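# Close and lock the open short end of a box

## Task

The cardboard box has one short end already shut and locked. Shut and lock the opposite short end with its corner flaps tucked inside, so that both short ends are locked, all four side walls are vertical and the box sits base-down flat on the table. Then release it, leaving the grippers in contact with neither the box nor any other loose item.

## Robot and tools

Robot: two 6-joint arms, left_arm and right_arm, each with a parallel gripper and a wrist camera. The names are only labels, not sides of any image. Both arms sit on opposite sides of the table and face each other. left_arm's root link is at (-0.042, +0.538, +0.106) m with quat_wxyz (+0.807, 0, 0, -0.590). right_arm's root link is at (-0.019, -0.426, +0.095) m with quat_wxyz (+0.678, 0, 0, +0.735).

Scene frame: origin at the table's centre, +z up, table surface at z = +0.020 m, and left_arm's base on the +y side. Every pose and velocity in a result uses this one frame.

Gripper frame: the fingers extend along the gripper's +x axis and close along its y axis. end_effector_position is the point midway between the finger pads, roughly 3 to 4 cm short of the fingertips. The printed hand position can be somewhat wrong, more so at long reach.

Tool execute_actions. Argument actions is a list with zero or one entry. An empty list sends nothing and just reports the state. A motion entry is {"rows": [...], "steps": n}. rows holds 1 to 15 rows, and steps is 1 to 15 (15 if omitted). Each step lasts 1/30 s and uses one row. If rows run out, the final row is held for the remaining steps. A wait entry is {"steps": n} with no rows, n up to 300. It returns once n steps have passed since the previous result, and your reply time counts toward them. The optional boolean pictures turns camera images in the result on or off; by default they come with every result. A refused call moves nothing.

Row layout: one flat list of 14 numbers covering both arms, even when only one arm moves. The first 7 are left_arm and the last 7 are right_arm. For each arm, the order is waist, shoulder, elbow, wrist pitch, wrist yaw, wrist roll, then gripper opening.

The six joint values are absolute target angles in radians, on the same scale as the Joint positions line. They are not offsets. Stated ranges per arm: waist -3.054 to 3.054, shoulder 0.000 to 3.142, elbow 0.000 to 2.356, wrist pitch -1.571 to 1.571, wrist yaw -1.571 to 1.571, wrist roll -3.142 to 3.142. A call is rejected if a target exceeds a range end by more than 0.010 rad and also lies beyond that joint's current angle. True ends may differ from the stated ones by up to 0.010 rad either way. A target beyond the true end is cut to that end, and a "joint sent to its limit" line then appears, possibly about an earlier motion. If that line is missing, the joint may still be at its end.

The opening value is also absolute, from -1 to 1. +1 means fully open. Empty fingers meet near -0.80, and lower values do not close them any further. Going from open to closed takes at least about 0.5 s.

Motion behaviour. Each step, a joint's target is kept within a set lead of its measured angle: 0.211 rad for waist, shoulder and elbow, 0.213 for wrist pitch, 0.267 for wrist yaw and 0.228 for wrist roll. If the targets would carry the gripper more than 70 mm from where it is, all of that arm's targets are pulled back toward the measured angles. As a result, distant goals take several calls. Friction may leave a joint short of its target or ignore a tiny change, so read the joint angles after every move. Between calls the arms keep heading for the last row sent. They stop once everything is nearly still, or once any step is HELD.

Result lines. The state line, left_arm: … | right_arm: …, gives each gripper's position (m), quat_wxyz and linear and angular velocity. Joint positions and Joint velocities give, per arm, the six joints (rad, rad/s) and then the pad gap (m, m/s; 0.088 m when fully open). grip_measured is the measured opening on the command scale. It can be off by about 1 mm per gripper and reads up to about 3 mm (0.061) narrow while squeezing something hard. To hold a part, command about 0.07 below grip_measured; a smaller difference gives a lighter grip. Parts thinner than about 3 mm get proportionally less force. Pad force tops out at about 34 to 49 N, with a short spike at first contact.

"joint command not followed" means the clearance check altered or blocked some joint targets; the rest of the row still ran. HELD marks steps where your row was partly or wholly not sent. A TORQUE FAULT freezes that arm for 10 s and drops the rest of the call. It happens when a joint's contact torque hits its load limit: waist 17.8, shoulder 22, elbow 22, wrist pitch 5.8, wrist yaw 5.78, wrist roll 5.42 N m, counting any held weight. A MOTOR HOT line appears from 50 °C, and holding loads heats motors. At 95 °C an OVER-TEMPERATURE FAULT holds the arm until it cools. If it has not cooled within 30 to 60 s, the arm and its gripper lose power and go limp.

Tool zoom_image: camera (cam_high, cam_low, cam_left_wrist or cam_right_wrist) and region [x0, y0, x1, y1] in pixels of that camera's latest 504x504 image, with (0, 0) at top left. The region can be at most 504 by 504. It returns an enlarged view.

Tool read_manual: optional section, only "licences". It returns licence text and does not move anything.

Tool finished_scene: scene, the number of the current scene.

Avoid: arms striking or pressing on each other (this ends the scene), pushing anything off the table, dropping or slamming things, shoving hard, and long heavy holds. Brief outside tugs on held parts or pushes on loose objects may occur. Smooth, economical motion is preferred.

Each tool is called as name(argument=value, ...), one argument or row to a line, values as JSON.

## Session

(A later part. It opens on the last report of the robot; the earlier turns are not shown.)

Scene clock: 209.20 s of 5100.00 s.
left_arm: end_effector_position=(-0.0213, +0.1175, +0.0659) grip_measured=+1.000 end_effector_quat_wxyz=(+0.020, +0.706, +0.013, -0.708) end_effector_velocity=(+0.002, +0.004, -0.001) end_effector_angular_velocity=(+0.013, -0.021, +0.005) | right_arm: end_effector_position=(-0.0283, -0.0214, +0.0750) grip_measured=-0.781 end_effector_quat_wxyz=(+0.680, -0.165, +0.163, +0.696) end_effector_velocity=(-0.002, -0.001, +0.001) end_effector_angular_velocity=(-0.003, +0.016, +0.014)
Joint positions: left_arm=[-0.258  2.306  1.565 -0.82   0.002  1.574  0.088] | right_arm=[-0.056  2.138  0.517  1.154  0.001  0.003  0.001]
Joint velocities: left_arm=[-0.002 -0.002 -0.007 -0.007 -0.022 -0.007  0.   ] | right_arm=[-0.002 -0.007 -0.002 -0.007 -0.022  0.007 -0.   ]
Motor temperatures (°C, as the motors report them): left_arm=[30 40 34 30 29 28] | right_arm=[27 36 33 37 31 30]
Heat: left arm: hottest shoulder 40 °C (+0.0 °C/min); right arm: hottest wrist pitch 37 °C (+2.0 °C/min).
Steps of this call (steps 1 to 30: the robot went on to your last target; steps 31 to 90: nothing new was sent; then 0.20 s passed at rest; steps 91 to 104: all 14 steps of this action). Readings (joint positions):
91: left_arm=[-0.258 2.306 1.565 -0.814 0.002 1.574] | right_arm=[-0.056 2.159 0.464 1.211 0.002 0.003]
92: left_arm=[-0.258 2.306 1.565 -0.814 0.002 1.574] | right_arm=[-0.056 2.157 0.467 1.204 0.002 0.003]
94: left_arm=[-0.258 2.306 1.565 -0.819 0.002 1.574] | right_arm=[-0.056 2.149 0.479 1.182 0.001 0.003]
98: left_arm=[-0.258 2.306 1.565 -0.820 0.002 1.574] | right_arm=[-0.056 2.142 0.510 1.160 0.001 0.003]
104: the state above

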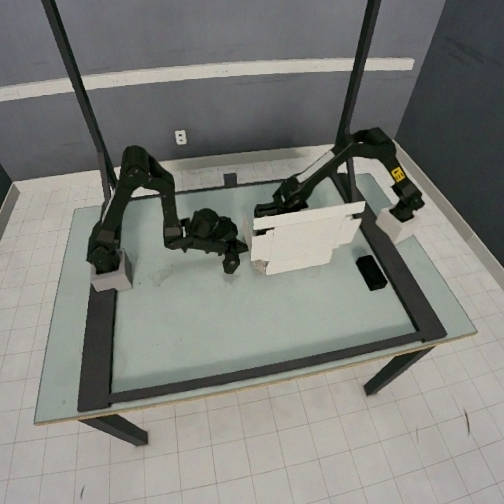

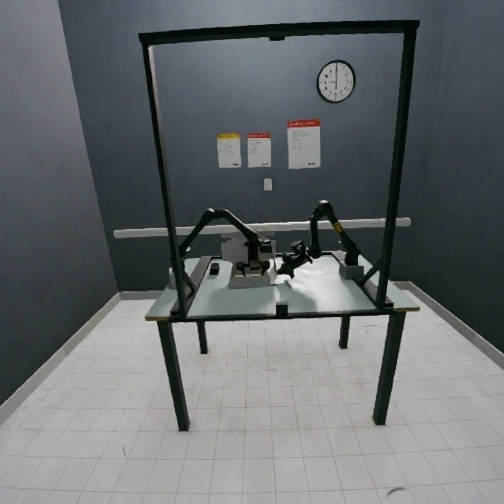

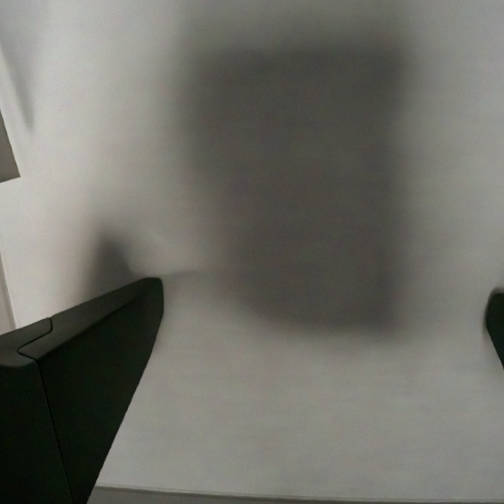

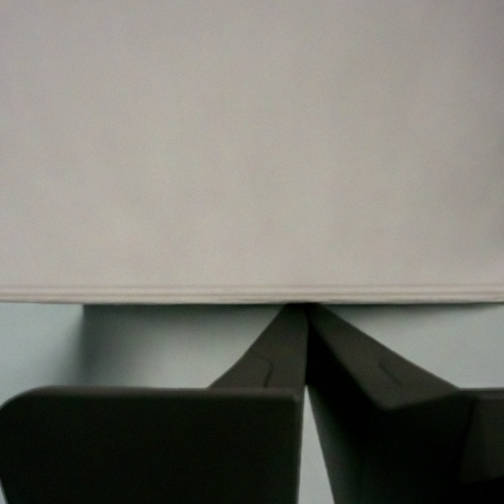

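execute_actions(
  actions=[
    {"rows": [[-0.257,2.30,1.565,-0.82,0,1.571,1,-0.06,2.14,0.505,1.165,0,0,-0.8],[-0.257,2.28,1.575,-0.86,0,1.571,1,-0.06,2.14,0.50,1.17,0,0,-0.8],[-0.257,2.25,1.585,-0.90,0,1.571,1,-0.06,2.14,0.50,1.17,0,0,-0.8],[-0.257,2.22,1.59,-0.94,0,1.571,1,-0.06,2.14,0.50,1.17,0,0,-0.8],[-0.257,2.19,1.59,-0.97,0,1.571,1,-0.06,2.14,0.50,1.17,0,0,-0.8],[-0.257,2.15,1.58,-1.0,0,1.571,1,-0.06,2.14,0.50,1.17,0,0,-0.8],[-0.257,2.11,1.56,-1.01,0,1.571,1,-0.06,2.14,0.50,1.17,0,0,-0.8],[-0.257,2.07,1.52,-1.01,0,1.571,1,-0.06,2.14,0.50,1.17,0,0,-0.8],[-0.257,2.03,1.47,-0.995,0,1.571,1,-0.06,2.14,0.50,1.17,0,0,-0.8],[-0.257,1.99,1.42,-0.98,0,1.571,1,-0.06,2.14,0.50,1.17,0,0,-0.8],[-0.257,1.95,1.37,-0.965,0,1.571,1,-0.06,2.14,0.50,1.17,0,0,-0.8],[-0.257,1.915,1.32,-0.95,0,1.571,1,-0.06,2.14,0.50,1.17,0,0,-0.8],[-0.257,1.88,1.27,-0.935,0,1.571,1,-0.06,2.14,0.50,1.17,0,0,-0.8],[-0.257,1.845,1.22,-0.92,0,1.571,1,-0.06,2.14,0.50,1.17,0,0,-0.8],[-0.257,1.81,1.165,-0.905,0,1.571,1,-0.06,2.14,0.50,1.17,0,0,-0.8]], "steps": 15},
  ],
  pictures=false,
)

execute_actions(
  actions=[
    {"rows": [[-0.257,1.785,1.12,-0.89,0,1.571,1,-0.06,2.14,0.50,1.17,0,0,-0.8],[-0.257,1.775,1.09,-0.88,0,1.571,1,-0.06,2.14,0.50,1.17,0,0,-0.8],[-0.257,1.775,1.085,-0.88,0,1.571,1,-0.06,2.14,0.50,1.17,0,0,-0.8],[-0.257,1.775,1.085,-0.88,0,1.571,1,-0.06,2.14,0.50,1.17,0,0,-0.8],[-0.257,1.775,1.085,-0.88,0,1.571,1,-0.06,2.14,0.50,1.17,0,0,-0.8],[-0.257,1.79,1.07,-0.85,0,1.571,1,-0.06,2.14,0.50,1.17,0,0,-0.8],[-0.257,1.81,1.055,-0.815,0,1.571,1,-0.06,2.14,0.50,1.17,0,0,-0.8],[-0.257,1.83,1.04,-0.78,0,1.571,1,-0.06,2.14,0.50,1.17,0,0,-0.8],[-0.257,1.85,1.025,-0.745,0,1.571,1,-0.06,2.14,0.50,1.17,0,0,-0.8],[-0.257,1.87,1.01,-0.71,0,1.571,1,-0.06,2.14,0.50,1.17,0,0,-0.8],[-0.257,1.89,0.995,-0.675,0,1.571,1,-0.06,2.14,0.50,1.17,0,0,-0.8],[-0.257,1.915,0.975,-0.635,0,1.571,1,-0.06,2.14,0.50,1.17,0,0,-0.8]], "steps": 15},
  ],
)

Scene clock: 215.80 s of 5100.00 s.
left_arm: end_effector_position=(-0.0246, +0.1851, +0.1562) grip_measured=+1.000 end_effector_quat_wxyz=(+0.033, +0.706, -0.000, -0.707) end_effector_velocity=(-0.018, +0.328, -0.044) end_effector_angular_velocity=(+0.183, +0.002, +0.000) | right_arm: end_effector_position=(-0.0282, -0.0236, +0.0753) grip_measured=-0.781 end_effector_quat_wxyz=(+0.680, -0.163, +0.161, +0.696) end_effector_velocity=(-0.000, -0.002, -0.003) end_effector_angular_velocity=(-0.013, +0.023, -0.006)
Joint positions: left_arm=[-0.258  1.899  1.314 -0.938  0.002  1.574  0.088] | right_arm=[-0.056  2.138  0.507  1.168  0.001  0.003  0.001]
Joint velocities: left_arm=[-0.007 -0.974 -1.502  0.344 -0.007 -0.007  0.   ] | right_arm=[-0.002  0.002 -0.002 -0.007 -0.007  0.022  0.   ]
Motor temperatures (°C, as the motors report them): left_arm=[30 41 33 30 29 28] | right_arm=[27 37 34 38 31 30]
Heat: left arm: hottest shoulder 41 °C (+0.0 °C/min); right arm: hottest wrist pitch 38 °C (+3.0 °C/min).
Steps of this call (steps 1 to 15: the robot went on to your last target; steps 16 to 90: nothing new was sent; then 3.10 s passed at rest; steps 91 to 105: all 15 steps of this action). Readings (joint positions):
91: left_arm=[-0.258 2.304 1.565 -0.820 0.002 1.574] | right_arm=[-0.056 2.138 0.516 1.154 0.001 0.003]
92: left_arm=[-0.258 2.300 1.565 -0.822 0.002 1.574] | right_arm=[-0.056 2.138 0.513 1.155 0.001 0.003]
94: left_arm=[-0.258 2.290 1.571 -0.858 0.002 1.574] | right_arm=[-0.056 2.138 0.510 1.163 0.001 0.003]
98: left_arm=[-0.258 2.202 1.562 -0.966 0.002 1.574] | right_arm=[-0.056 2.138 0.508 1.166 0.001 0.003]
105: the state above

Scene clock: 216.30 s of 5100.00 s.
left_arm: end_effector_position=(-0.0271, +0.2339, +0.0869) grip_measured=+1.000 end_effector_quat_wxyz=(+0.018, +0.706, +0.015, -0.708) end_effector_velocity=(-0.005, +0.103, -0.139) end_effector_angular_velocity=(+0.393, +0.012, +0.005) | right_arm: end_effector_position=(-0.0282, -0.0236, +0.0753) grip_measured=-0.781 end_effector_quat_wxyz=(+0.680, -0.163, +0.161, +0.696) end_effector_velocity=(-0.002, -0.001, -0.001) end_effector_angular_velocity=(-0.007, -0.010, +0.027)
Joint positions: left_arm=[-0.258  1.894  0.994 -0.667  0.002  1.574  0.088] | right_arm=[-0.056  2.138  0.507  1.168  0.001  0.003  0.001]
Joint velocities: left_arm=[-0.002  0.286 -0.291  0.183 -0.007 -0.007  0.   ] | right_arm=[-0.002 -0.002 -0.002 -0.007 -0.022 -0.022 -0.   ]
Motor temperatures (°C, as the motors report them): left_arm=[30 41 33 30 29 28] | right_arm=[27 37 34 38 31 30]
Heat: left arm: hottest shoulder 41 °C (+0.0 °C/min); right arm: hottest wrist pitch 38 °C (+3.0 °C/min).
Steps of this call (steps 1 to 15: all 15 steps of this action). Readings (joint positions):
1: left_arm=[-0.258 1.868 1.263 -0.926 0.002 1.574] | right_arm=[-0.056 2.138 0.507 1.168 0.001 0.003]
2: left_arm=[-0.258 1.841 1.213 -0.916 0.002 1.574] | right_arm=[-0.056 2.138 0.507 1.168 0.001 0.003]
4: left_arm=[-0.258 1.810 1.141 -0.905 0.002 1.574] | right_arm=[-0.056 2.138 0.507 1.168 0.001 0.003]
8: left_arm=[-0.258 1.804 1.084 -0.846 0.002 1.574] | right_arm=[-0.056 2.138 0.507 1.168 0.001 0.003]
15: the state above

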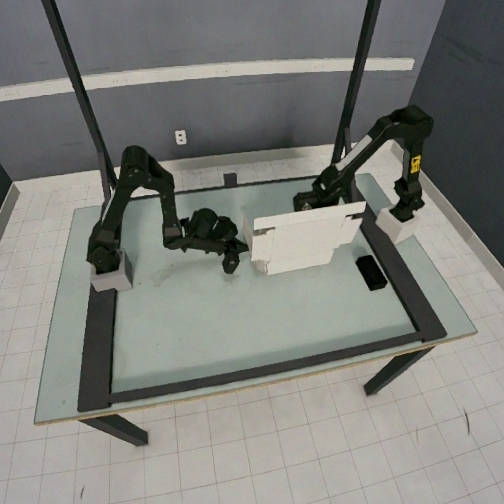

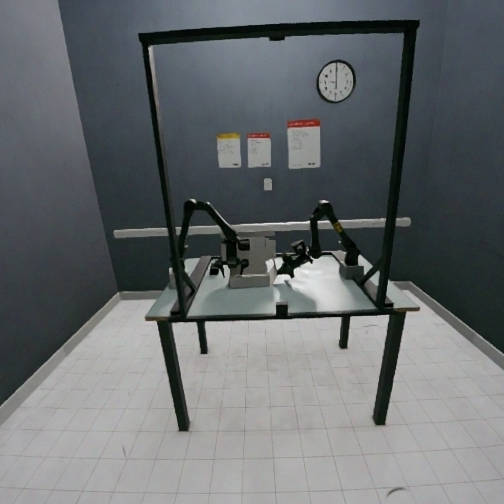

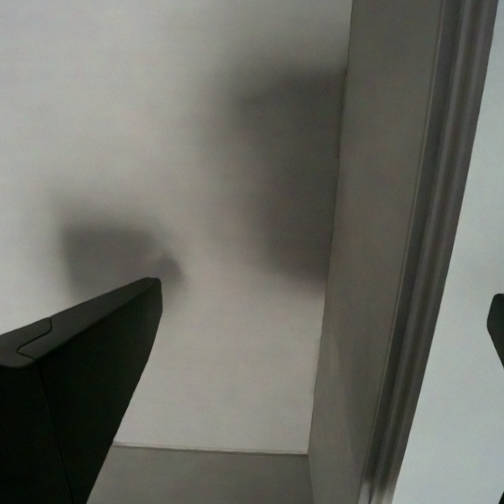

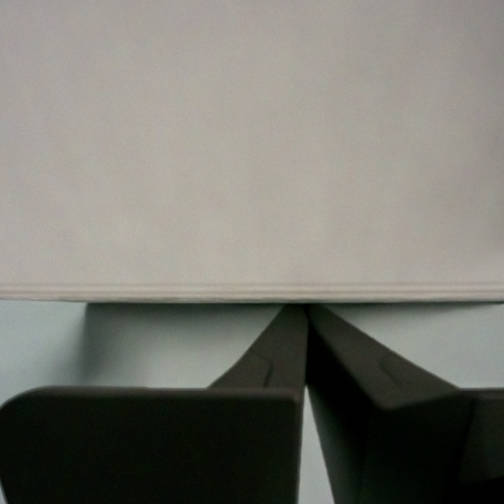

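execute_actions(
  actions=[
    {"rows": [[-0.257,1.91,0.955,-0.62,0,1.571,-0.78,-0.06,2.14,0.50,1.17,0,0,-0.8]], "steps": 15},
  ],
  pictures=false,
)

execute_actions(
  actions=[
    {"rows": [[-0.257,1.91,0.955,-0.62,0,1.571,-0.78,-0.06,2.14,0.50,1.17,0,0,-0.8],[-0.257,1.91,0.955,-0.62,0,1.571,-0.78,-0.06,2.14,0.50,1.17,0,0,-0.8],[-0.257,1.91,0.955,-0.62,0,1.571,-0.78,-0.06,2.14,0.50,1.17,0,0,-0.8],[-0.257,1.91,0.955,-0.62,0,1.571,-0.78,-0.06,2.14,0.50,1.17,0,0,-0.8],[-0.257,1.91,0.955,-0.62,0,1.571,-0.78,-0.06,2.14,0.52,1.155,0,0,-0.8],[-0.257,1.91,0.955,-0.62,0,1.571,-0.78,-0.06,2.14,0.54,1.14,0,0,-0.8],[-0.257,1.91,0.955,-0.62,0,1.571,-0.78,-0.06,2.145,0.56,1.125,0,0,-0.8],[-0.257,1.91,0.955,-0.62,0,1.571,-0.78,-0.06,2.15,0.58,1.11,0,0,-0.8],[-0.257,1.91,0.955,-0.62,0,1.571,-0.78,-0.06,2.155,0.60,1.095,0,0,-0.8],[-0.257,1.91,0.955,-0.62,0,1.571,-0.78,-0.06,2.16,0.62,1.08,0,0,-0.8],[-0.257,1.91,0.955,-0.62,0,1.571,-0.78,-0.06,2.165,0.64,1.065,0,0,-0.8]], "steps": 15},
  ],
  pictures=false,
)

execute_actions(
  actions=[
    {"steps": 8},
  ],
)

zoom_image(
  camera="cam_low",
  region=[200, 200, 360, 300],
)

Scene clock: 221.17 s of 5100.00 s.
left_arm: end_effector_position=(-0.0274, +0.2401, +0.0767) grip_measured=-0.661 end_effector_quat_wxyz=(+0.015, +0.706, +0.018, -0.708) end_effector_velocity=(-0.002, +0.055, -0.007) end_effector_angular_velocity=(+0.222, +0.004, +0.005) | right_arm: end_effector_position=(-0.0282, -0.0245, +0.0747) grip_measured=-0.781 end_effector_quat_wxyz=(+0.680, -0.164, +0.162, +0.696) end_effector_velocity=(+0.002, -0.009, -0.005) end_effector_angular_velocity=(-0.027, -0.010, -0.006)
Joint positions: left_arm=[-0.258  1.907  0.96  -0.629  0.002  1.574  0.007] | right_arm=[-0.056  2.138  0.504  1.168  0.001  0.003  0.001]
Joint velocities: left_arm=[-0.002 -0.002 -0.042 -0.183 -0.007 -0.007 -0.112] | right_arm=[-0.002 -0.007 -0.027 -0.007  0.007 -0.007 -0.   ]
Motor temperatures (°C, as the motors report them): left_arm=[30 40 33 30 29 28] | right_arm=[27 37 34 38 31 30]
Heat: left arm: hottest shoulder 40 °C (-2.0 °C/min); right arm: hottest wrist pitch 38 °C (+3.0 °C/min).
Steps of this call (steps 1 to 30: the robot went on to your last target; steps 31 to 90: nothing new was sent; then 1.37 s passed at rest; steps 91 to 105: all 15 steps of this action). Readings (joint positions):
91: left_arm=[-0.258 1.907 0.978 -0.636 0.002 1.574] | right_arm=[-0.056 2.138 0.507 1.168 0.001 0.003]
92: left_arm=[-0.258 1.907 0.975 -0.630 0.002 1.574] | right_arm=[-0.056 2.138 0.507 1.168 0.001 0.003]
94: left_arm=[-0.258 1.907 0.968 -0.627 0.002 1.574] | right_arm=[-0.056 2.138 0.506 1.168 0.001 0.003]
98: left_arm=[-0.258 1.907 0.963 -0.624 0.002 1.574] | right_arm=[-0.056 2.138 0.506 1.168 0.001 0.003]
105: the state above

Scene clock: 221.67 s of 5100.00 s.
left_arm: end_effector_position=(-0.0274, +0.2415, +0.0765) grip_measured=-0.714 end_effector_quat_wxyz=(+0.013, +0.706, +0.020, -0.708) end_effector_velocity=(+0.002, +0.005, +0.000) end_effector_angular_velocity=(+0.022, -0.006, -0.005) | right_arm: end_effector_position=(-0.0287, -0.0025, +0.0730) grip_measured=-0.781 end_effector_quat_wxyz=(+0.679, -0.171, +0.169, +0.694) end_effector_velocity=(+0.001, +0.047, +0.022) end_effector_angular_velocity=(+0.086, -0.001, +0.003)
Joint positions: left_arm=[-0.258  1.907  0.958 -0.633  0.002  1.574  0.004] | right_arm=[-0.056  2.155  0.603  1.067  0.001  0.003  0.001]
Joint velocities: left_arm=[ 0.002 -0.002 -0.002 -0.022 -0.007  0.007 -0.   ] | right_arm=[-0.007  0.022  0.159 -0.051 -0.007 -0.007  0.   ]
Motor temperatures (°C, as the motors report them): left_arm=[30 40 33 30 29 28] | right_arm=[27 37 34 38 31 30]
Heat: left arm: hottest shoulder 40 °C (-2.0 °C/min); right arm: hottest wrist pitch 38 °C (+3.0 °C/min).
Steps of this call (steps 1 to 15: all 15 steps of this action). Readings (joint positions):
1: left_arm=[-0.258 1.907 0.960 -0.628 0.002 1.574] | right_arm=[-0.056 2.138 0.504 1.168 0.001 0.003]
2: left_arm=[-0.258 1.907 0.960 -0.627 0.002 1.574] | right_arm=[-0.056 2.138 0.503 1.168 0.001 0.003]
4: left_arm=[-0.258 1.907 0.960 -0.627 0.002 1.574] | right_arm=[-0.056 2.138 0.503 1.168 0.001 0.003]
8: left_arm=[-0.258 1.907 0.960 -0.627 0.002 1.574] | right_arm=[-0.056 2.138 0.523 1.136 0.001 0.003]
15: the state above

Scene clock: 221.93 s of 5100.00 s.
left_arm: end_effector_position=(-0.0273, +0.2415, +0.0765) grip_measured=-0.714 end_effector_quat_wxyz=(+0.013, +0.706, +0.020, -0.708) end_effector_velocity=(-0.002, +0.001, +0.002) end_effector_angular_velocity=(+0.002, +0.007, +0.005) | right_arm: end_effector_position=(-0.0288, -0.0000, +0.0736) grip_measured=-0.781 end_effector_quat_wxyz=(+0.679, -0.170, +0.168, +0.694) end_effector_velocity=(-0.000, +0.000, +0.000) end_effector_angular_velocity=(-0.002, -0.003, +0.007)
Joint positions: left_arm=[-0.258  1.907  0.958 -0.633  0.002  1.574  0.004] | right_arm=[-0.056  2.156  0.613  1.06   0.001  0.003  0.001]
Joint velocities: left_arm=[-0.002 -0.007 -0.002 -0.007  0.007 -0.007 -0.   ] | right_arm=[-0.002 -0.002  0.002 -0.007 -0.007 -0.007 -0.   ]
Motor temperatures (°C, as the motors report them): left_arm=[30 40 33 30 29 28] | right_arm=[27 37 34 38 31 30]
Heat: left arm: hottest shoulder 40 °C (-2.0 °C/min); right arm: hottest wrist pitch 38 °C (+3.0 °C/min).
Steps of this call (steps 1 to 8: the robot went on to your last target). Readings (joint positions):
1: left_arm=[-0.258 1.907 0.958 -0.633 0.002 1.574] | right_arm=[-0.056 2.156 0.607 1.065 0.001 0.003]
2: left_arm=[-0.258 1.907 0.958 -0.633 0.002 1.574] | right_arm=[-0.056 2.156 0.609 1.063 0.001 0.003]
4: left_arm=[-0.258 1.907 0.958 -0.633 0.002 1.574] | right_arm=[-0.056 2.156 0.611 1.062 0.001 0.003]
8: the state above

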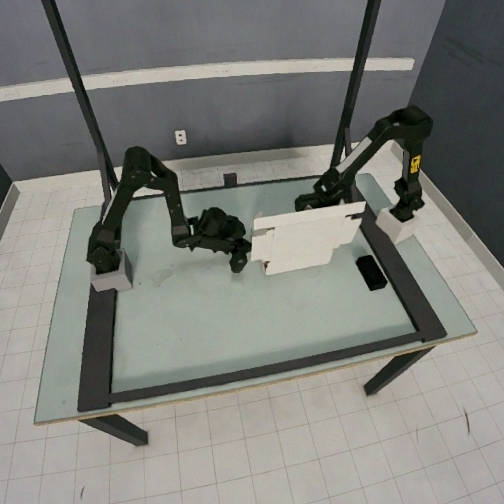

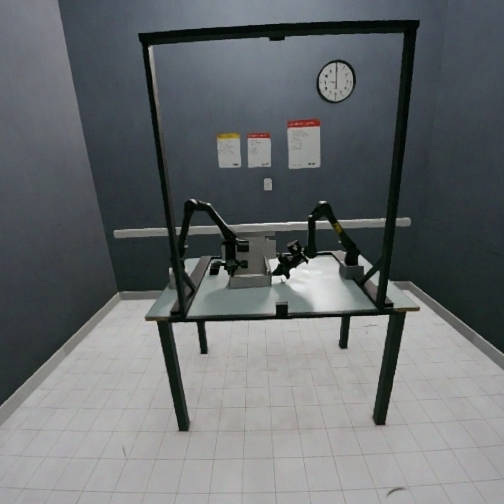

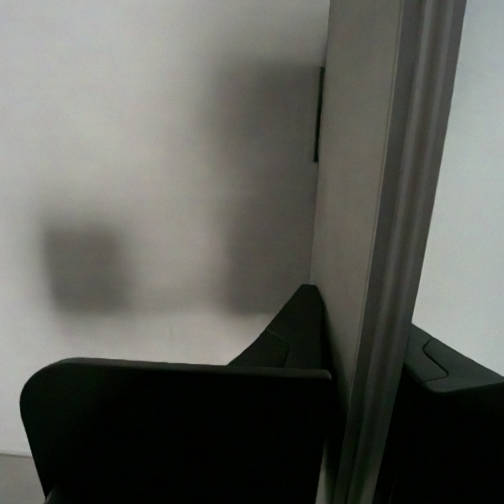

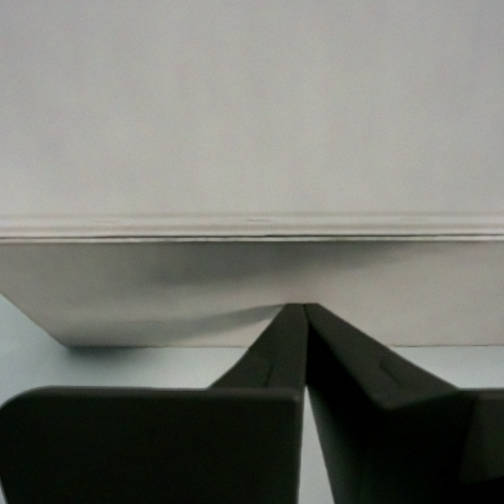

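Region (200, 200, 360, 300) of cam_low's 504x504 image, scaled by 3.150, with more detail than that image has; it fills the top 315 rows of this view, and the rest is white.

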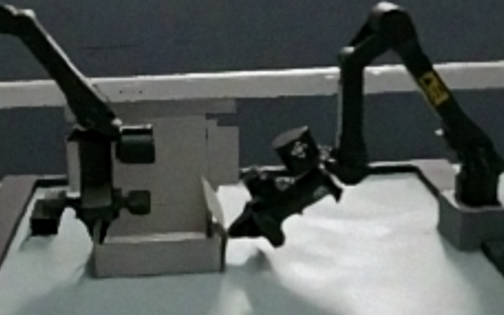

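execute_actions(
  actions=[
    {"rows": [[-0.257,1.91,0.955,-0.62,0,1.571,-0.78,-0.055,2.13,0.59,1.02,0,0,-0.8],[-0.257,1.91,0.955,-0.62,0,1.571,-0.78,-0.05,2.10,0.595,0.97,0,0,-0.8],[-0.257,1.91,0.955,-0.62,0,1.571,-0.78,-0.045,2.07,0.605,0.92,0,0,-0.8],[-0.257,1.91,0.955,-0.62,0,1.571,-0.78,-0.04,2.04,0.615,0.87,0,0,-0.8],[-0.257,1.91,0.955,-0.62,0,1.571,-0.78,-0.035,2.01,0.63,0.82,0,0,-0.8],[-0.257,1.91,0.955,-0.62,0,1.571,-0.78,-0.03,1.985,0.64,0.765,0,0,-0.8],[-0.257,1.91,0.955,-0.62,0,1.571,-0.78,-0.025,1.96,0.655,0.71,0,0,-0.8],[-0.257,1.91,0.955,-0.62,0,1.571,-0.78,-0.02,1.935,0.67,0.655,0,0,-0.8],[-0.257,1.91,0.955,-0.62,0,1.571,-0.78,-0.015,1.91,0.685,0.60,0,0,-0.8],[-0.257,1.91,0.955,-0.62,0,1.571,-0.78,-0.01,1.885,0.70,0.545,0,0,-0.8],[-0.257,1.91,0.955,-0.62,0,1.571,-0.78,-0.005,1.86,0.715,0.49,0,0,-0.8],[-0.257,1.91,0.955,-0.62,0,1.571,-0.78,0,1.835,0.73,0.435,0,0,-0.8],[-0.257,1.91,0.955,-0.62,0,1.571,-0.78,0,1.81,0.745,0.38,0,0,-0.8],[-0.257,1.91,0.955,-0.62,0,1.571,-0.78,0,1.783,0.756,0.327,0,0,-0.8]], "steps": 15},
  ],
  pictures=false,
)

execute_actions(
  actions=[
    {"rows": [[-0.257,1.91,0.955,-0.62,0,1.571,-0.78,0,1.80,0.79,0.295,0,0,-0.8],[-0.257,1.91,0.955,-0.62,0,1.571,-0.78,0,1.817,0.825,0.26,0,0,-0.8],[-0.257,1.91,0.955,-0.62,0,1.571,-0.78,0,1.835,0.86,0.225,0,0,-0.8],[-0.257,1.91,0.955,-0.62,0,1.571,-0.78,0,1.852,0.895,0.19,0,0,-0.8],[-0.257,1.91,0.955,-0.62,0,1.571,-0.78,0,1.87,0.93,0.155,0,0,-0.8],[-0.257,1.91,0.955,-0.62,0,1.571,-0.78,0,1.887,0.967,0.12,0,0,-0.8],[-0.257,1.91,0.955,-0.62,0,1.571,-0.78,0,1.905,1.0,0.085,0,0,-0.8],[-0.257,1.91,0.955,-0.62,0,1.571,-0.78,0,1.922,1.04,0.05,0,0,-0.8],[-0.257,1.91,0.955,-0.62,0,1.571,-0.78,0,1.94,1.075,0.015,0,0,-0.8],[-0.257,1.91,0.955,-0.62,0,1.571,-0.78,0,1.957,1.11,-0.02,0,0,-0.8],[-0.257,1.91,0.955,-0.62,0,1.571,-0.78,0,1.975,1.146,-0.055,0,0,-0.8],[-0.257,1.91,0.955,-0.62,0,1.571,-0.78,0,1.993,1.182,-0.089,0,0,-0.8]], "steps": 15},
  ],
  pictures=false,
)

execute_actions(
  actions=[
    {"steps": 8},
  ],
)

zoom_image(
  camera="cam_low",
  region=[200, 200, 360, 300],
)

Scene clock: 234.47 s of 5100.00 s.
left_arm: end_effector_position=(-0.0271, +0.2393, +0.0762) grip_measured=-0.714 end_effector_quat_wxyz=(+0.017, +0.706, +0.016, -0.707) end_effector_velocity=(-0.002, -0.003, +0.001) end_effector_angular_velocity=(-0.013, +0.007, +0.020) | right_arm: end_effector_position=(-0.0492, -0.0097, +0.1158) grip_measured=-0.781 end_effector_quat_wxyz=(+0.639, -0.253, +0.236, +0.687) end_effector_velocity=(-0.029, +0.028, +0.204) end_effector_angular_velocity=(+0.063, -0.028, +0.084)
Joint positions: left_arm=[-0.258  1.907  0.957 -0.621  0.001  1.574  0.004] | right_arm=[-0.007  1.844  0.719  0.418  0.001  0.003  0.001]
Joint velocities: left_arm=[-0.002 -0.002  0.002  0.007  0.007 -0.022 -0.   ] | right_arm=[ 0.066 -0.632  0.3   -0.872  0.007 -0.037 -0.   ]
Motor temperatures (°C, as the motors report them): left_arm=[30 40 33 31 29 28] | right_arm=[27 37 35 38 31 30]
Heat: left arm: hottest shoulder 40 °C (-3.0 °C/min); right arm: hottest wrist pitch 38 °C (+3.0 °C/min).
Steps of this call (steps 1 to 15: the robot went on to your last target; steps 16 to 361: nothing new was sent; steps 362 to 376: all 15 steps of this action). Readings (joint positions):
362: left_arm=[-0.258 1.907 0.957 -0.636 0.001 1.574] | right_arm=[-0.056 2.156 0.611 1.057 0.001 0.003]
363: left_arm=[-0.258 1.907 0.957 -0.633 0.001 1.574] | right_arm=[-0.056 2.150 0.610 1.040 0.001 0.003]
365: left_arm=[-0.258 1.907 0.957 -0.621 0.001 1.574] | right_arm=[-0.055 2.118 0.609 0.969 0.001 0.003]
369: left_arm=[-0.258 1.907 0.957 -0.621 0.001 1.574] | right_arm=[-0.038 2.017 0.628 0.786 0.001 0.003]
376: the state above

Scene clock: 234.97 s of 5100.00 s.
left_arm: end_effector_position=(-0.0271, +0.2399, +0.0762) grip_measured=-0.714 end_effector_quat_wxyz=(+0.016, +0.706, +0.017, -0.707) end_effector_velocity=(-0.003, -0.002, +0.002) end_effector_angular_velocity=(-0.013, +0.007, +0.000) | right_arm: end_effector_position=(-0.0546, +0.0419, +0.1322) grip_measured=-0.781 end_effector_quat_wxyz=(+0.614, -0.316, +0.293, +0.661) end_effector_velocity=(-0.005, +0.064, +0.028) end_effector_angular_velocity=(-0.012, -0.009, +0.019)
Joint positions: left_arm=[-0.258  1.907  0.957 -0.624  0.001  1.574  0.004] | right_arm=[-0.003  1.967  1.139 -0.063  0.002  0.003  0.001]
Joint velocities: left_arm=[-0.007 -0.007 -0.002  0.007  0.007 -0.007 -0.   ] | right_arm=[-0.002  0.149  0.364 -0.227 -0.007 -0.022 -0.   ]
Motor temperatures (°C, as the motors report them): left_arm=[30 40 33 31 29 28] | right_arm=[27 37 35 38 31 30]
Heat: left arm: hottest shoulder 40 °C (-3.0 °C/min); right arm: hottest wrist pitch 38 °C (+3.0 °C/min).
Steps of this call (steps 1 to 15: all 15 steps of this action). Readings (joint positions):
1: left_arm=[-0.258 1.907 0.957 -0.621 0.001 1.574] | right_arm=[-0.005 1.826 0.733 0.387 0.001 0.003]
2: left_arm=[-0.258 1.907 0.957 -0.621 0.001 1.574] | right_arm=[-0.004 1.816 0.753 0.353 0.001 0.003]
4: left_arm=[-0.258 1.907 0.957 -0.621 0.001 1.574] | right_arm=[-0.003 1.819 0.811 0.283 0.001 0.003]
8: left_arm=[-0.258 1.907 0.957 -0.621 0.001 1.574] | right_arm=[-0.003 1.864 0.936 0.141 0.001 0.003]
15: the state above

Scene clock: 235.23 s of 5100.00 s.
left_arm: end_effector_position=(-0.0271, +0.2395, +0.0762) grip_measured=-0.714 end_effector_quat_wxyz=(+0.016, +0.706, +0.017, -0.707) end_effector_velocity=(+0.002, +0.002, +0.000) end_effector_angular_velocity=(+0.008, -0.022, +0.020) | right_arm: end_effector_position=(-0.0550, +0.0472, +0.1352) grip_measured=-0.781 end_effector_quat_wxyz=(+0.614, -0.316, +0.294, +0.661) end_effector_velocity=(+0.005, -0.006, -0.014) end_effector_angular_velocity=(-0.055, -0.015, -0.006)
Joint positions: left_arm=[-0.258  1.907  0.957 -0.622  0.001  1.574  0.004] | right_arm=[-0.003  1.978  1.171 -0.085  0.002  0.003  0.001]
Joint velocities: left_arm=[-0.002 -0.002 -0.002 -0.007 -0.022 -0.022  0.   ] | right_arm=[-0.007  0.022  0.002 -0.037  0.007 -0.007 -0.   ]
Motor temperatures (°C, as the motors report them): left_arm=[30 40 33 31 29 28] | right_arm=[27 37 35 38 31 30]
Heat: left arm: hottest shoulder 40 °C (-3.0 °C/min); right arm: hottest wrist pitch 38 °C (+3.0 °C/min).
Steps of this call (steps 1 to 8: the robot went on to your last target). Readings (joint positions):
1: left_arm=[-0.258 1.907 0.957 -0.624 0.001 1.574] | right_arm=[-0.003 1.971 1.149 -0.070 0.002 0.003]
2: left_arm=[-0.258 1.907 0.957 -0.623 0.001 1.574] | right_arm=[-0.003 1.974 1.157 -0.073 0.002 0.003]
4: left_arm=[-0.258 1.907 0.957 -0.622 0.001 1.574] | right_arm=[-0.003 1.976 1.167 -0.079 0.002 0.003]
8: the state above

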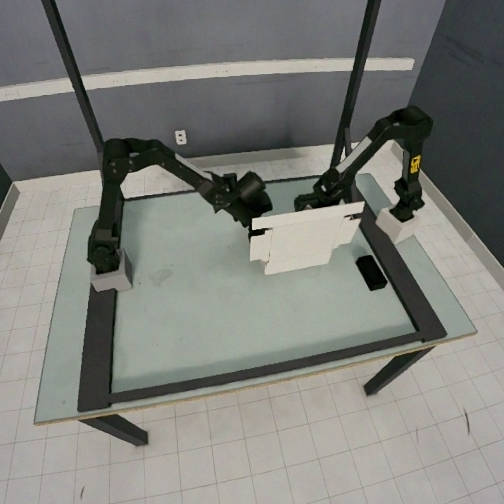

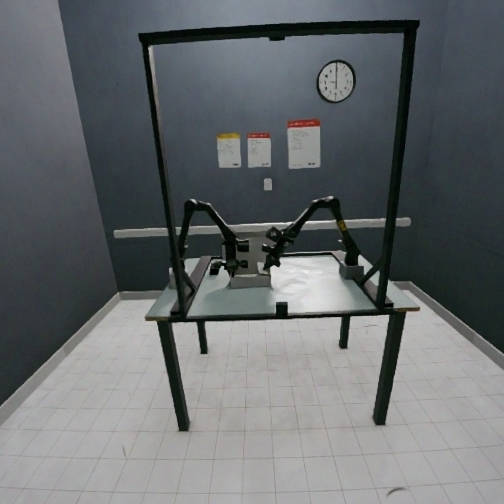

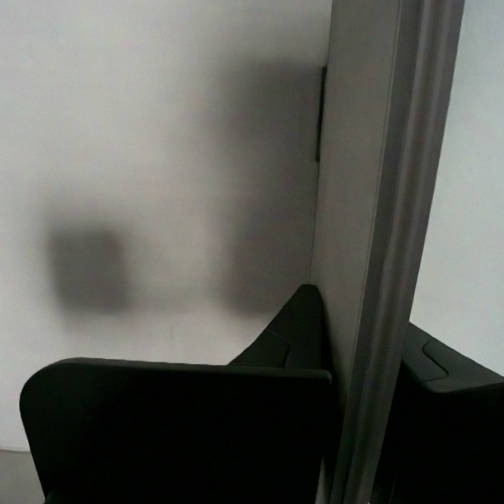

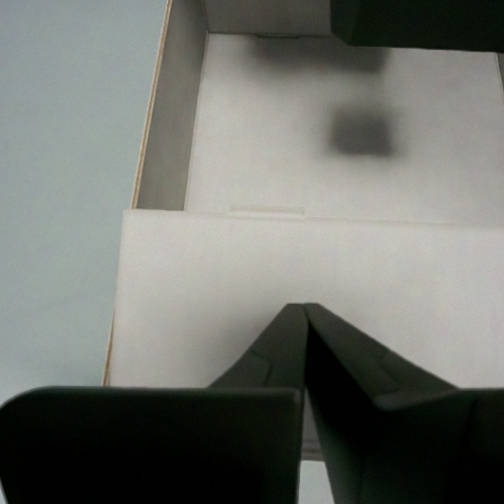

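Region (200, 200, 360, 300) of cam_low's 504x504 image, scaled by 3.150, with more detail than that image has; it fills the top 315 rows of this view, and the rest is white.

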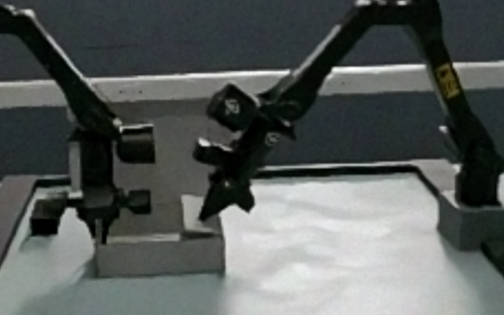

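execute_actions(
  actions=[],
)

Scene clock: 242.60 s of 5100.00 s.
left_arm: end_effector_position=(-0.0271, +0.2394, +0.0762) grip_measured=-0.714 end_effector_quat_wxyz=(+0.017, +0.706, +0.017, -0.707) end_effector_velocity=(+0.002, +0.002, +0.002) end_effector_angular_velocity=(+0.003, -0.007, +0.010) | right_arm: end_effector_position=(-0.0550, +0.0467, +0.1344) grip_measured=-0.781 end_effector_quat_wxyz=(+0.613, -0.318, +0.295, +0.661) end_effector_velocity=(-0.002, +0.000, -0.001) end_effector_angular_velocity=(+0.001, +0.022, +0.006)
Joint positions: left_arm=[-0.258  1.907  0.957 -0.622  0.001  1.574  0.004] | right_arm=[-0.003  1.979  1.171 -0.088  0.002  0.003  0.001]
Joint velocities: left_arm=[ 0.002 -0.007 -0.002 -0.007 -0.007 -0.007 -0.001] | right_arm=[-0.002  0.002 -0.002  0.007 -0.022  0.007  0.   ]
Motor temperatures (°C, as the motors report them): left_arm=[30 40 33 31 29 28] | right_arm=[27 37 36 37 31 30]
Heat: left arm: hottest shoulder 40 °C (-3.0 °C/min); right arm: hottest shoulder 37 °C (+2.0 °C/min).
Steps of this call (steps 1 to 30: the robot went on to your last target; steps 31 to 221: nothing new was sent). Readings (joint positions):
1: left_arm=[-0.258 1.907 0.957 -0.622 0.001 1.574] | right_arm=[-0.003 1.979 1.171 -0.086 0.002 0.003]
2: left_arm=[-0.258 1.907 0.957 -0.622 0.001 1.574] | right_arm=[-0.003 1.979 1.171 -0.086 0.002 0.003]
4: left_arm=[-0.258 1.907 0.957 -0.622 0.001 1.574] | right_arm=[-0.003 1.979 1.171 -0.086 0.002 0.003]
8: left_arm=[-0.258 1.907 0.957 -0.622 0.001 1.574] | right_arm=[-0.003 1.979 1.171 -0.087 0.002 0.003]
221: the state above
All arms were judged still, so your last target was given up. Only a new action makes them travel on or press farther. Fingers that are still opening or closing keep moving.

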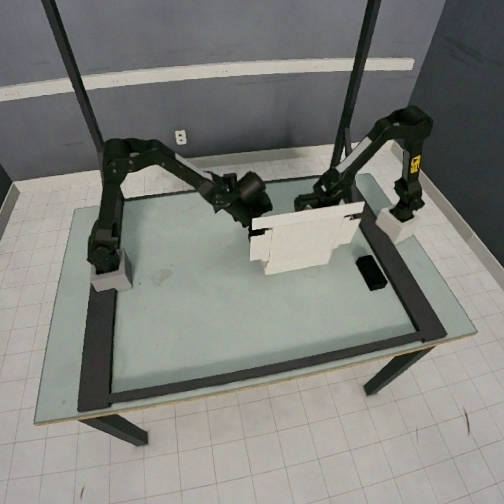

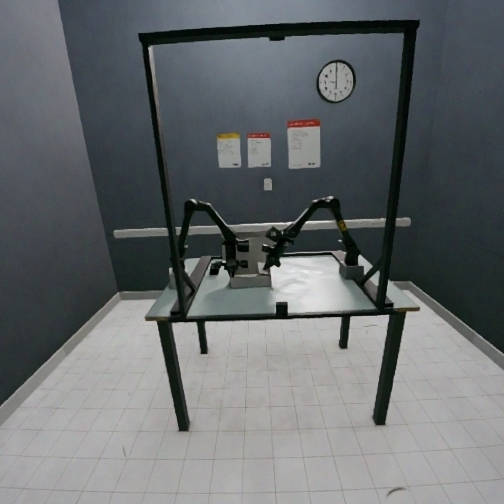

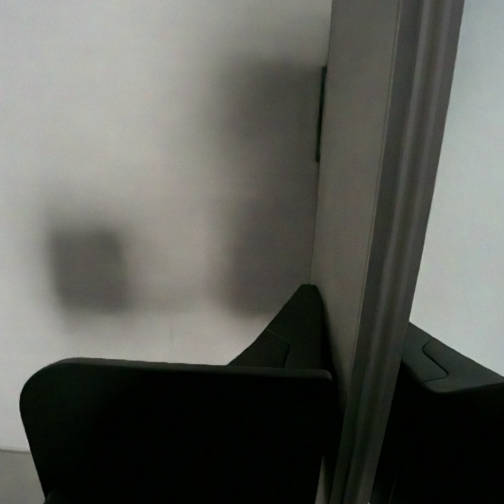

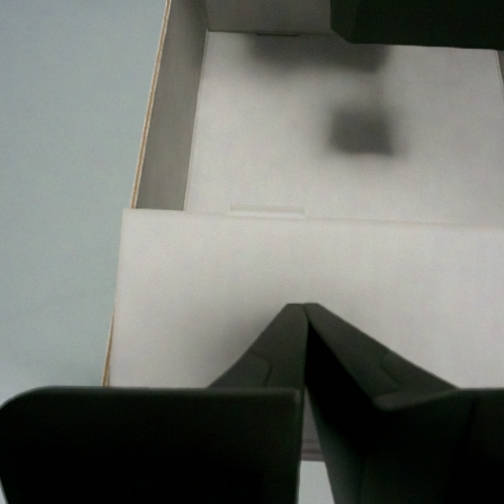

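execute_actions(
  actions=[
    {"rows":[[-0.257,1.91,0.955,-0.62,0,1.571,-0.78,0,2.02,1.22,-0.13,0,0,-0.8],[-0.257,1.91,0.955,-0.62,0,1.571,-0.78,0,2.04,1.25,-0.16,0,0,-0.8],[-0.257,1.91,0.955,-0.62,0,1.571,-0.78,0,2.06,1.28,-0.19,0,0,-0.8],[-0.257,1.91,0.955,-0.62,0,1.571,-0.78,0,2.08,1.31,-0.22,0,0,-0.8],[-0.257,1.91,0.955,-0.62,0,1.571,-0.78,0,2.10,1.335,-0.25,0,0,-0.8],[-0.257,1.91,0.955,-0.62,0,1.571,-0.78,0,2.12,1.36,-0.28,0,0,-0.8],[-0.257,1.91,0.955,-0.62,0,1.571,-0.78,0,2.14,1.385,-0.31,0,0,-0.8],[-0.257,1.91,0.955,-0.62,0,1.571,-0.78,0,2.16,1.41,-0.34,0,0,-0.8],[-0.257,1.91,0.955,-0.62,0,1.571,-0.78,0,2.173,1.433,-0.36,0,0,-0.8]],"steps":15},
  ],
)

Scene clock: 245.63 s of 5100.00 s.
left_arm: end_effector_position=(-0.0271, +0.2394, +0.0762) grip_measured=-0.714 end_effector_quat_wxyz=(+0.017, +0.706, +0.017, -0.707) end_effector_velocity=(-0.003, +0.002, +0.000) end_effector_angular_velocity=(+0.007, +0.008, -0.000) | right_arm: end_effector_position=(-0.0565, +0.0663, +0.1151) grip_measured=-0.781 end_effector_quat_wxyz=(+0.587, -0.371, +0.344, +0.632) end_effector_velocity=(-0.000, +0.003, +0.003) end_effector_angular_velocity=(-0.026, -0.014, +0.033)
Joint positions: left_arm=[-0.258  1.907  0.957 -0.622  0.001  1.574  0.004] | right_arm=[-0.003  2.141  1.427 -0.348  0.002  0.003  0.001]
Joint velocities: left_arm=[-0.007 -0.002 -0.002 -0.007  0.007 -0.007 -0.   ] | right_arm=[-0.002  0.017  0.056 -0.066 -0.007 -0.037 -0.   ]
Motor temperatures (°C, as the motors report them): left_arm=[30 40 33 31 29 28] | right_arm=[27 38 36 37 31 30]
Heat: left arm: hottest shoulder 40 °C (-2.0 °C/min); right arm: hottest shoulder 38 °C (+3.0 °C/min).
Steps of this call (steps 1 to 76: nothing new was sent; steps 77 to 91: all 15 steps of this action). Readings (joint positions):
77: left_arm=[-0.258 1.907 0.957 -0.622 0.001 1.574] | right_arm=[-0.003 1.982 1.176 -0.096 0.002 0.003]
78: left_arm=[-0.258 1.907 0.957 -0.622 0.001 1.574] | right_arm=[-0.003 1.990 1.191 -0.114 0.002 0.003]
80: left_arm=[-0.258 1.907 0.957 -0.622 0.001 1.574] | right_arm=[-0.003 2.016 1.235 -0.158 0.002 0.003]
84: left_arm=[-0.258 1.907 0.957 -0.622 0.001 1.574] | right_arm=[-0.003 2.088 1.339 -0.265 0.002 0.003]
91: the state above

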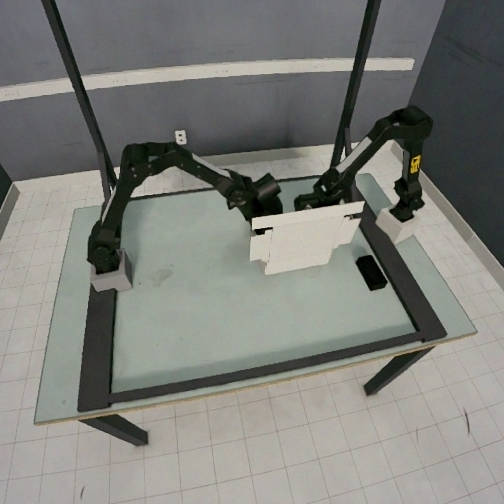

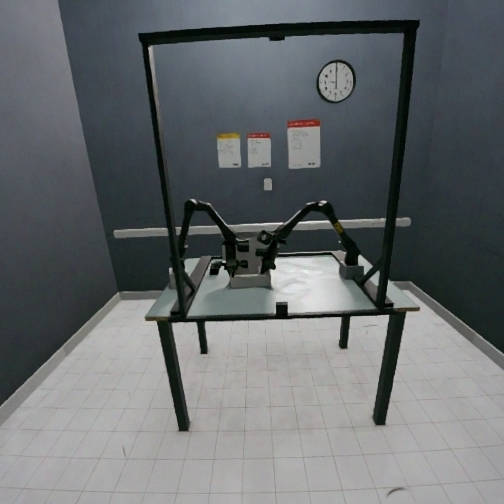

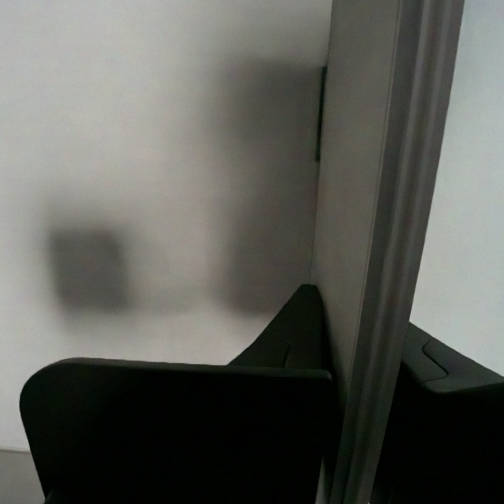

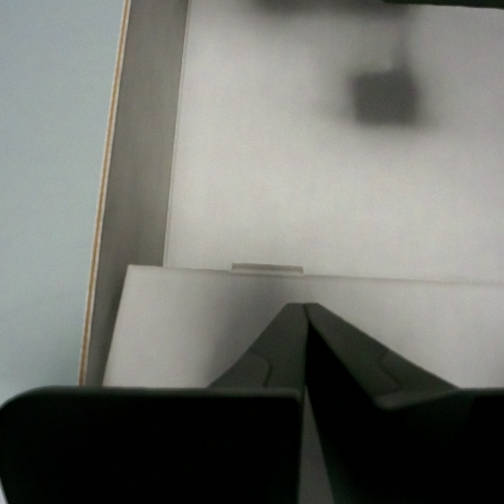

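zoom_image(
  camera="cam_low",
  region=[200, 210, 320, 300],
)

execute_actions(
  actions=[
    {"rows":[[-0.257,1.91,0.955,-0.62,0,1.571,-0.78,0,2.19,1.44,-0.38,0,0,-0.8],[-0.257,1.91,0.955,-0.62,0,1.571,-0.78,0,2.20,1.45,-0.40,0,0,-0.8],[-0.257,1.91,0.955,-0.62,0,1.571,-0.78,0,2.215,1.46,-0.42,0,0,-0.8]],"steps":15},
  ],
)

Region (200, 210, 320, 300) of cam_low's 504x504 image, scaled by 4.200, with more detail than that image has; it fills the top 378 rows of this view, and the rest is white.

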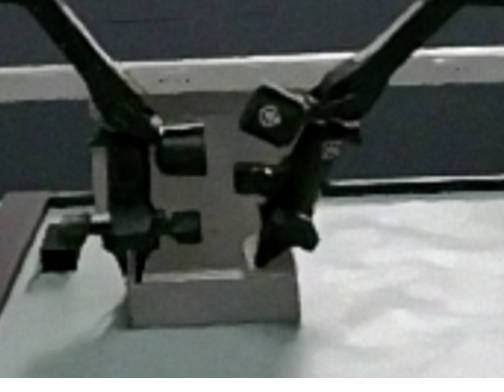

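Scene clock: 250.30 s of 5100.00 s.
left_arm: end_effector_position=(-0.0271, +0.2394, +0.0762) grip_measured=-0.714 end_effector_quat_wxyz=(+0.017, +0.706, +0.017, -0.707) end_effector_velocity=(-0.002, +0.001, +0.002) end_effector_angular_velocity=(+0.002, +0.007, +0.020) | right_arm: end_effector_position=(-0.0567, +0.0660, +0.1108) grip_measured=-0.781 end_effector_quat_wxyz=(+0.579, -0.384, +0.357, +0.624) end_effector_velocity=(+0.000, -0.004, -0.003) end_effector_angular_velocity=(-0.022, +0.002, +0.007)
Joint positions: left_arm=[-0.258  1.907  0.957 -0.622  0.001  1.574  0.004] | right_arm=[-0.003  2.168  1.472 -0.408  0.002  0.003  0.001]
Joint velocities: left_arm=[-0.002 -0.007 -0.002 -0.007  0.007 -0.022 -0.   ] | right_arm=[-0.002  0.002  0.002 -0.022 -0.007 -0.007 -0.   ]
Motor temperatures (°C, as the motors report them): left_arm=[30 40 33 31 29 28] | right_arm=[27 38 36 36 31 30]
Heat: left arm: hottest shoulder 40 °C (-2.0 °C/min); right arm: hottest shoulder 38 °C (+2.0 °C/min).
Steps of this call (steps 1 to 15: the robot went on to your last target; steps 16 to 90: nothing new was sent; then 1.17 s passed at rest; steps 91 to 105: all 15 steps of this action). Readings (joint positions):
91: left_arm=[-0.258 1.907 0.957 -0.622 0.001 1.574] | right_arm=[-0.003 2.145 1.433 -0.356 0.002 0.003]
92: left_arm=[-0.258 1.907 0.957 -0.622 0.001 1.574] | right_arm=[-0.003 2.149 1.439 -0.364 0.002 0.003]
94: left_arm=[-0.258 1.907 0.957 -0.622 0.001 1.574] | right_arm=[-0.003 2.159 1.455 -0.386 0.002 0.003]
98: left_arm=[-0.258 1.907 0.957 -0.622 0.001 1.574] | right_arm=[-0.003 2.166 1.469 -0.404 0.002 0.003]
105: the state above

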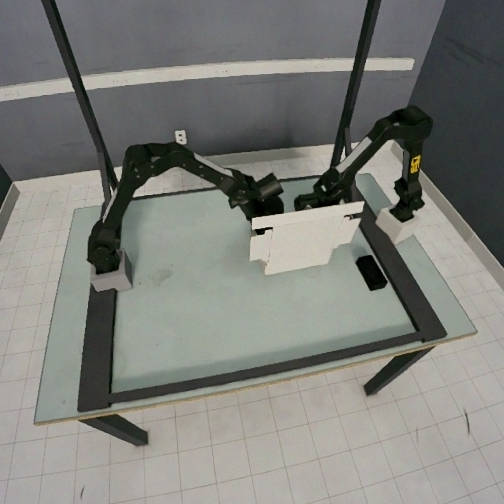

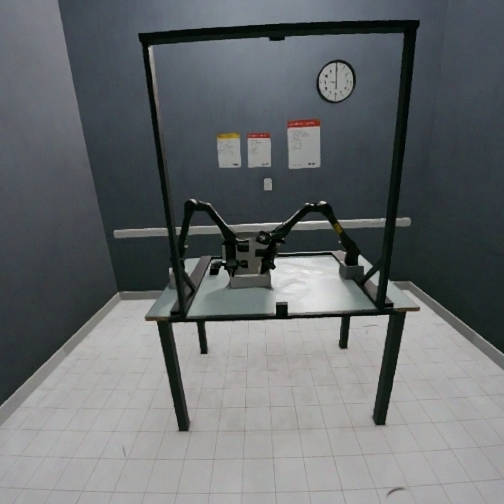

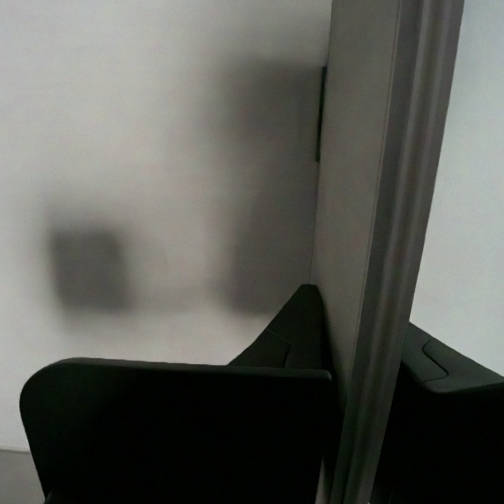

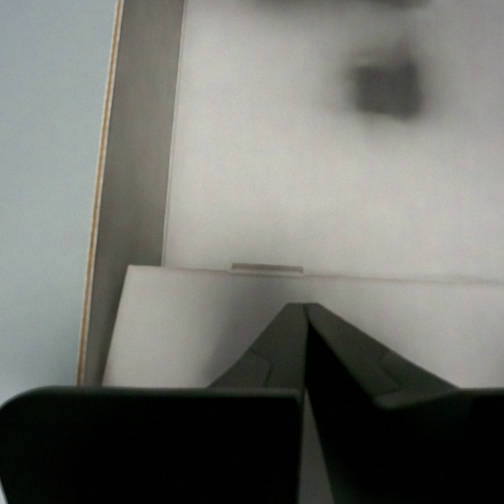

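execute_actions(
  actions=[
    {"rows":[[-0.257,1.91,0.955,-0.62,0,1.571,0.0,0,2.17,1.46,-0.41,0,0,-0.8],[-0.257,1.91,0.955,-0.62,0,1.571,0.0,0,2.17,1.46,-0.41,0,0,-0.8],[-0.257,1.91,0.955,-0.62,0,1.571,0.0,0,2.17,1.46,-0.41,0,0,-0.8],[-0.257,1.91,0.955,-0.62,0,1.571,0.0,0,2.17,1.46,-0.41,0,0,-0.8],[-0.257,1.91,0.955,-0.62,0,1.571,0.0,0,2.17,1.46,-0.41,0,0,-0.8],[-0.257,1.91,0.955,-0.62,0,1.571,0.0,0,2.17,1.46,-0.41,0,0,-0.8],[-0.257,1.89,0.97,-0.655,0,1.571,0.0,0,2.17,1.46,-0.41,0,0,-0.8],[-0.257,1.87,0.99,-0.69,0,1.571,0.0,0,2.17,1.46,-0.41,0,0,-0.8],[-0.257,1.85,1.005,-0.73,0,1.571,0.0,0,2.17,1.46,-0.41,0,0,-0.8],[-0.257,1.83,1.02,-0.765,0,1.571,0.0,0,2.17,1.46,-0.41,0,0,-0.8],[-0.257,1.81,1.04,-0.80,0,1.571,0.0,0,2.17,1.46,-0.41,0,0,-0.8],[-0.257,1.787,1.055,-0.839,0,1.571,0.0,0,2.17,1.46,-0.41,0,0,-0.8]],"steps":15},
  ],
  pictures=false,
)

Scene clock: 265.67 s of 5100.00 s.
left_arm: end_effector_position=(-0.0271, +0.2400, +0.1199) grip_measured=-0.006 end_effector_quat_wxyz=(+0.014, +0.706, +0.020, -0.707) end_effector_velocity=(+0.005, -0.091, +0.165) end_effector_angular_velocity=(-0.446, -0.030, +0.034) | right_arm: end_effector_position=(-0.0568, +0.0669, +0.1133) grip_measured=-0.781 end_effector_quat_wxyz=(+0.580, -0.382, +0.355, +0.625) end_effector_velocity=(+0.000, -0.005, -0.002) end_effector_angular_velocity=(-0.022, -0.005, +0.020)
Joint positions: left_arm=[-0.258  1.809  1.037 -0.807  0.001  1.574  0.039] | right_arm=[-0.003  2.163  1.472 -0.406  0.002  0.003  0.001]
Joint velocities: left_arm=[-0.002 -0.354  0.305 -0.212 -0.007 -0.037  0.001] | right_arm=[-0.002 -0.002 -0.002 -0.022 -0.007 -0.022 -0.   ]
Motor temperatures (°C, as the motors report them): left_arm=[30 41 34 30 29 28] | right_arm=[27 37 36 34 31 30]
Heat: left arm: hottest shoulder 41 °C (+0.0 °C/min); right arm: hottest shoulder 37 °C (+0.0 °C/min).
Steps of this call (steps 1 to 15: the robot went on to your last target; steps 16 to 90: nothing new was sent; then 11.87 s passed at rest; steps 91 to 105: all 15 steps of this action). Readings (joint positions):
91: left_arm=[-0.258 1.907 0.957 -0.621 0.001 1.574] | right_arm=[-0.003 2.167 1.472 -0.409 0.002 0.003]
92: left_arm=[-0.258 1.907 0.957 -0.619 0.001 1.574] | right_arm=[-0.003 2.165 1.472 -0.408 0.002 0.003]
94: left_arm=[-0.258 1.907 0.957 -0.620 0.001 1.574] | right_arm=[-0.003 2.165 1.472 -0.407 0.002 0.003]
98: left_arm=[-0.258 1.905 0.960 -0.636 0.001 1.574] | right_arm=[-0.003 2.164 1.472 -0.406 0.002 0.003]
105: the state above


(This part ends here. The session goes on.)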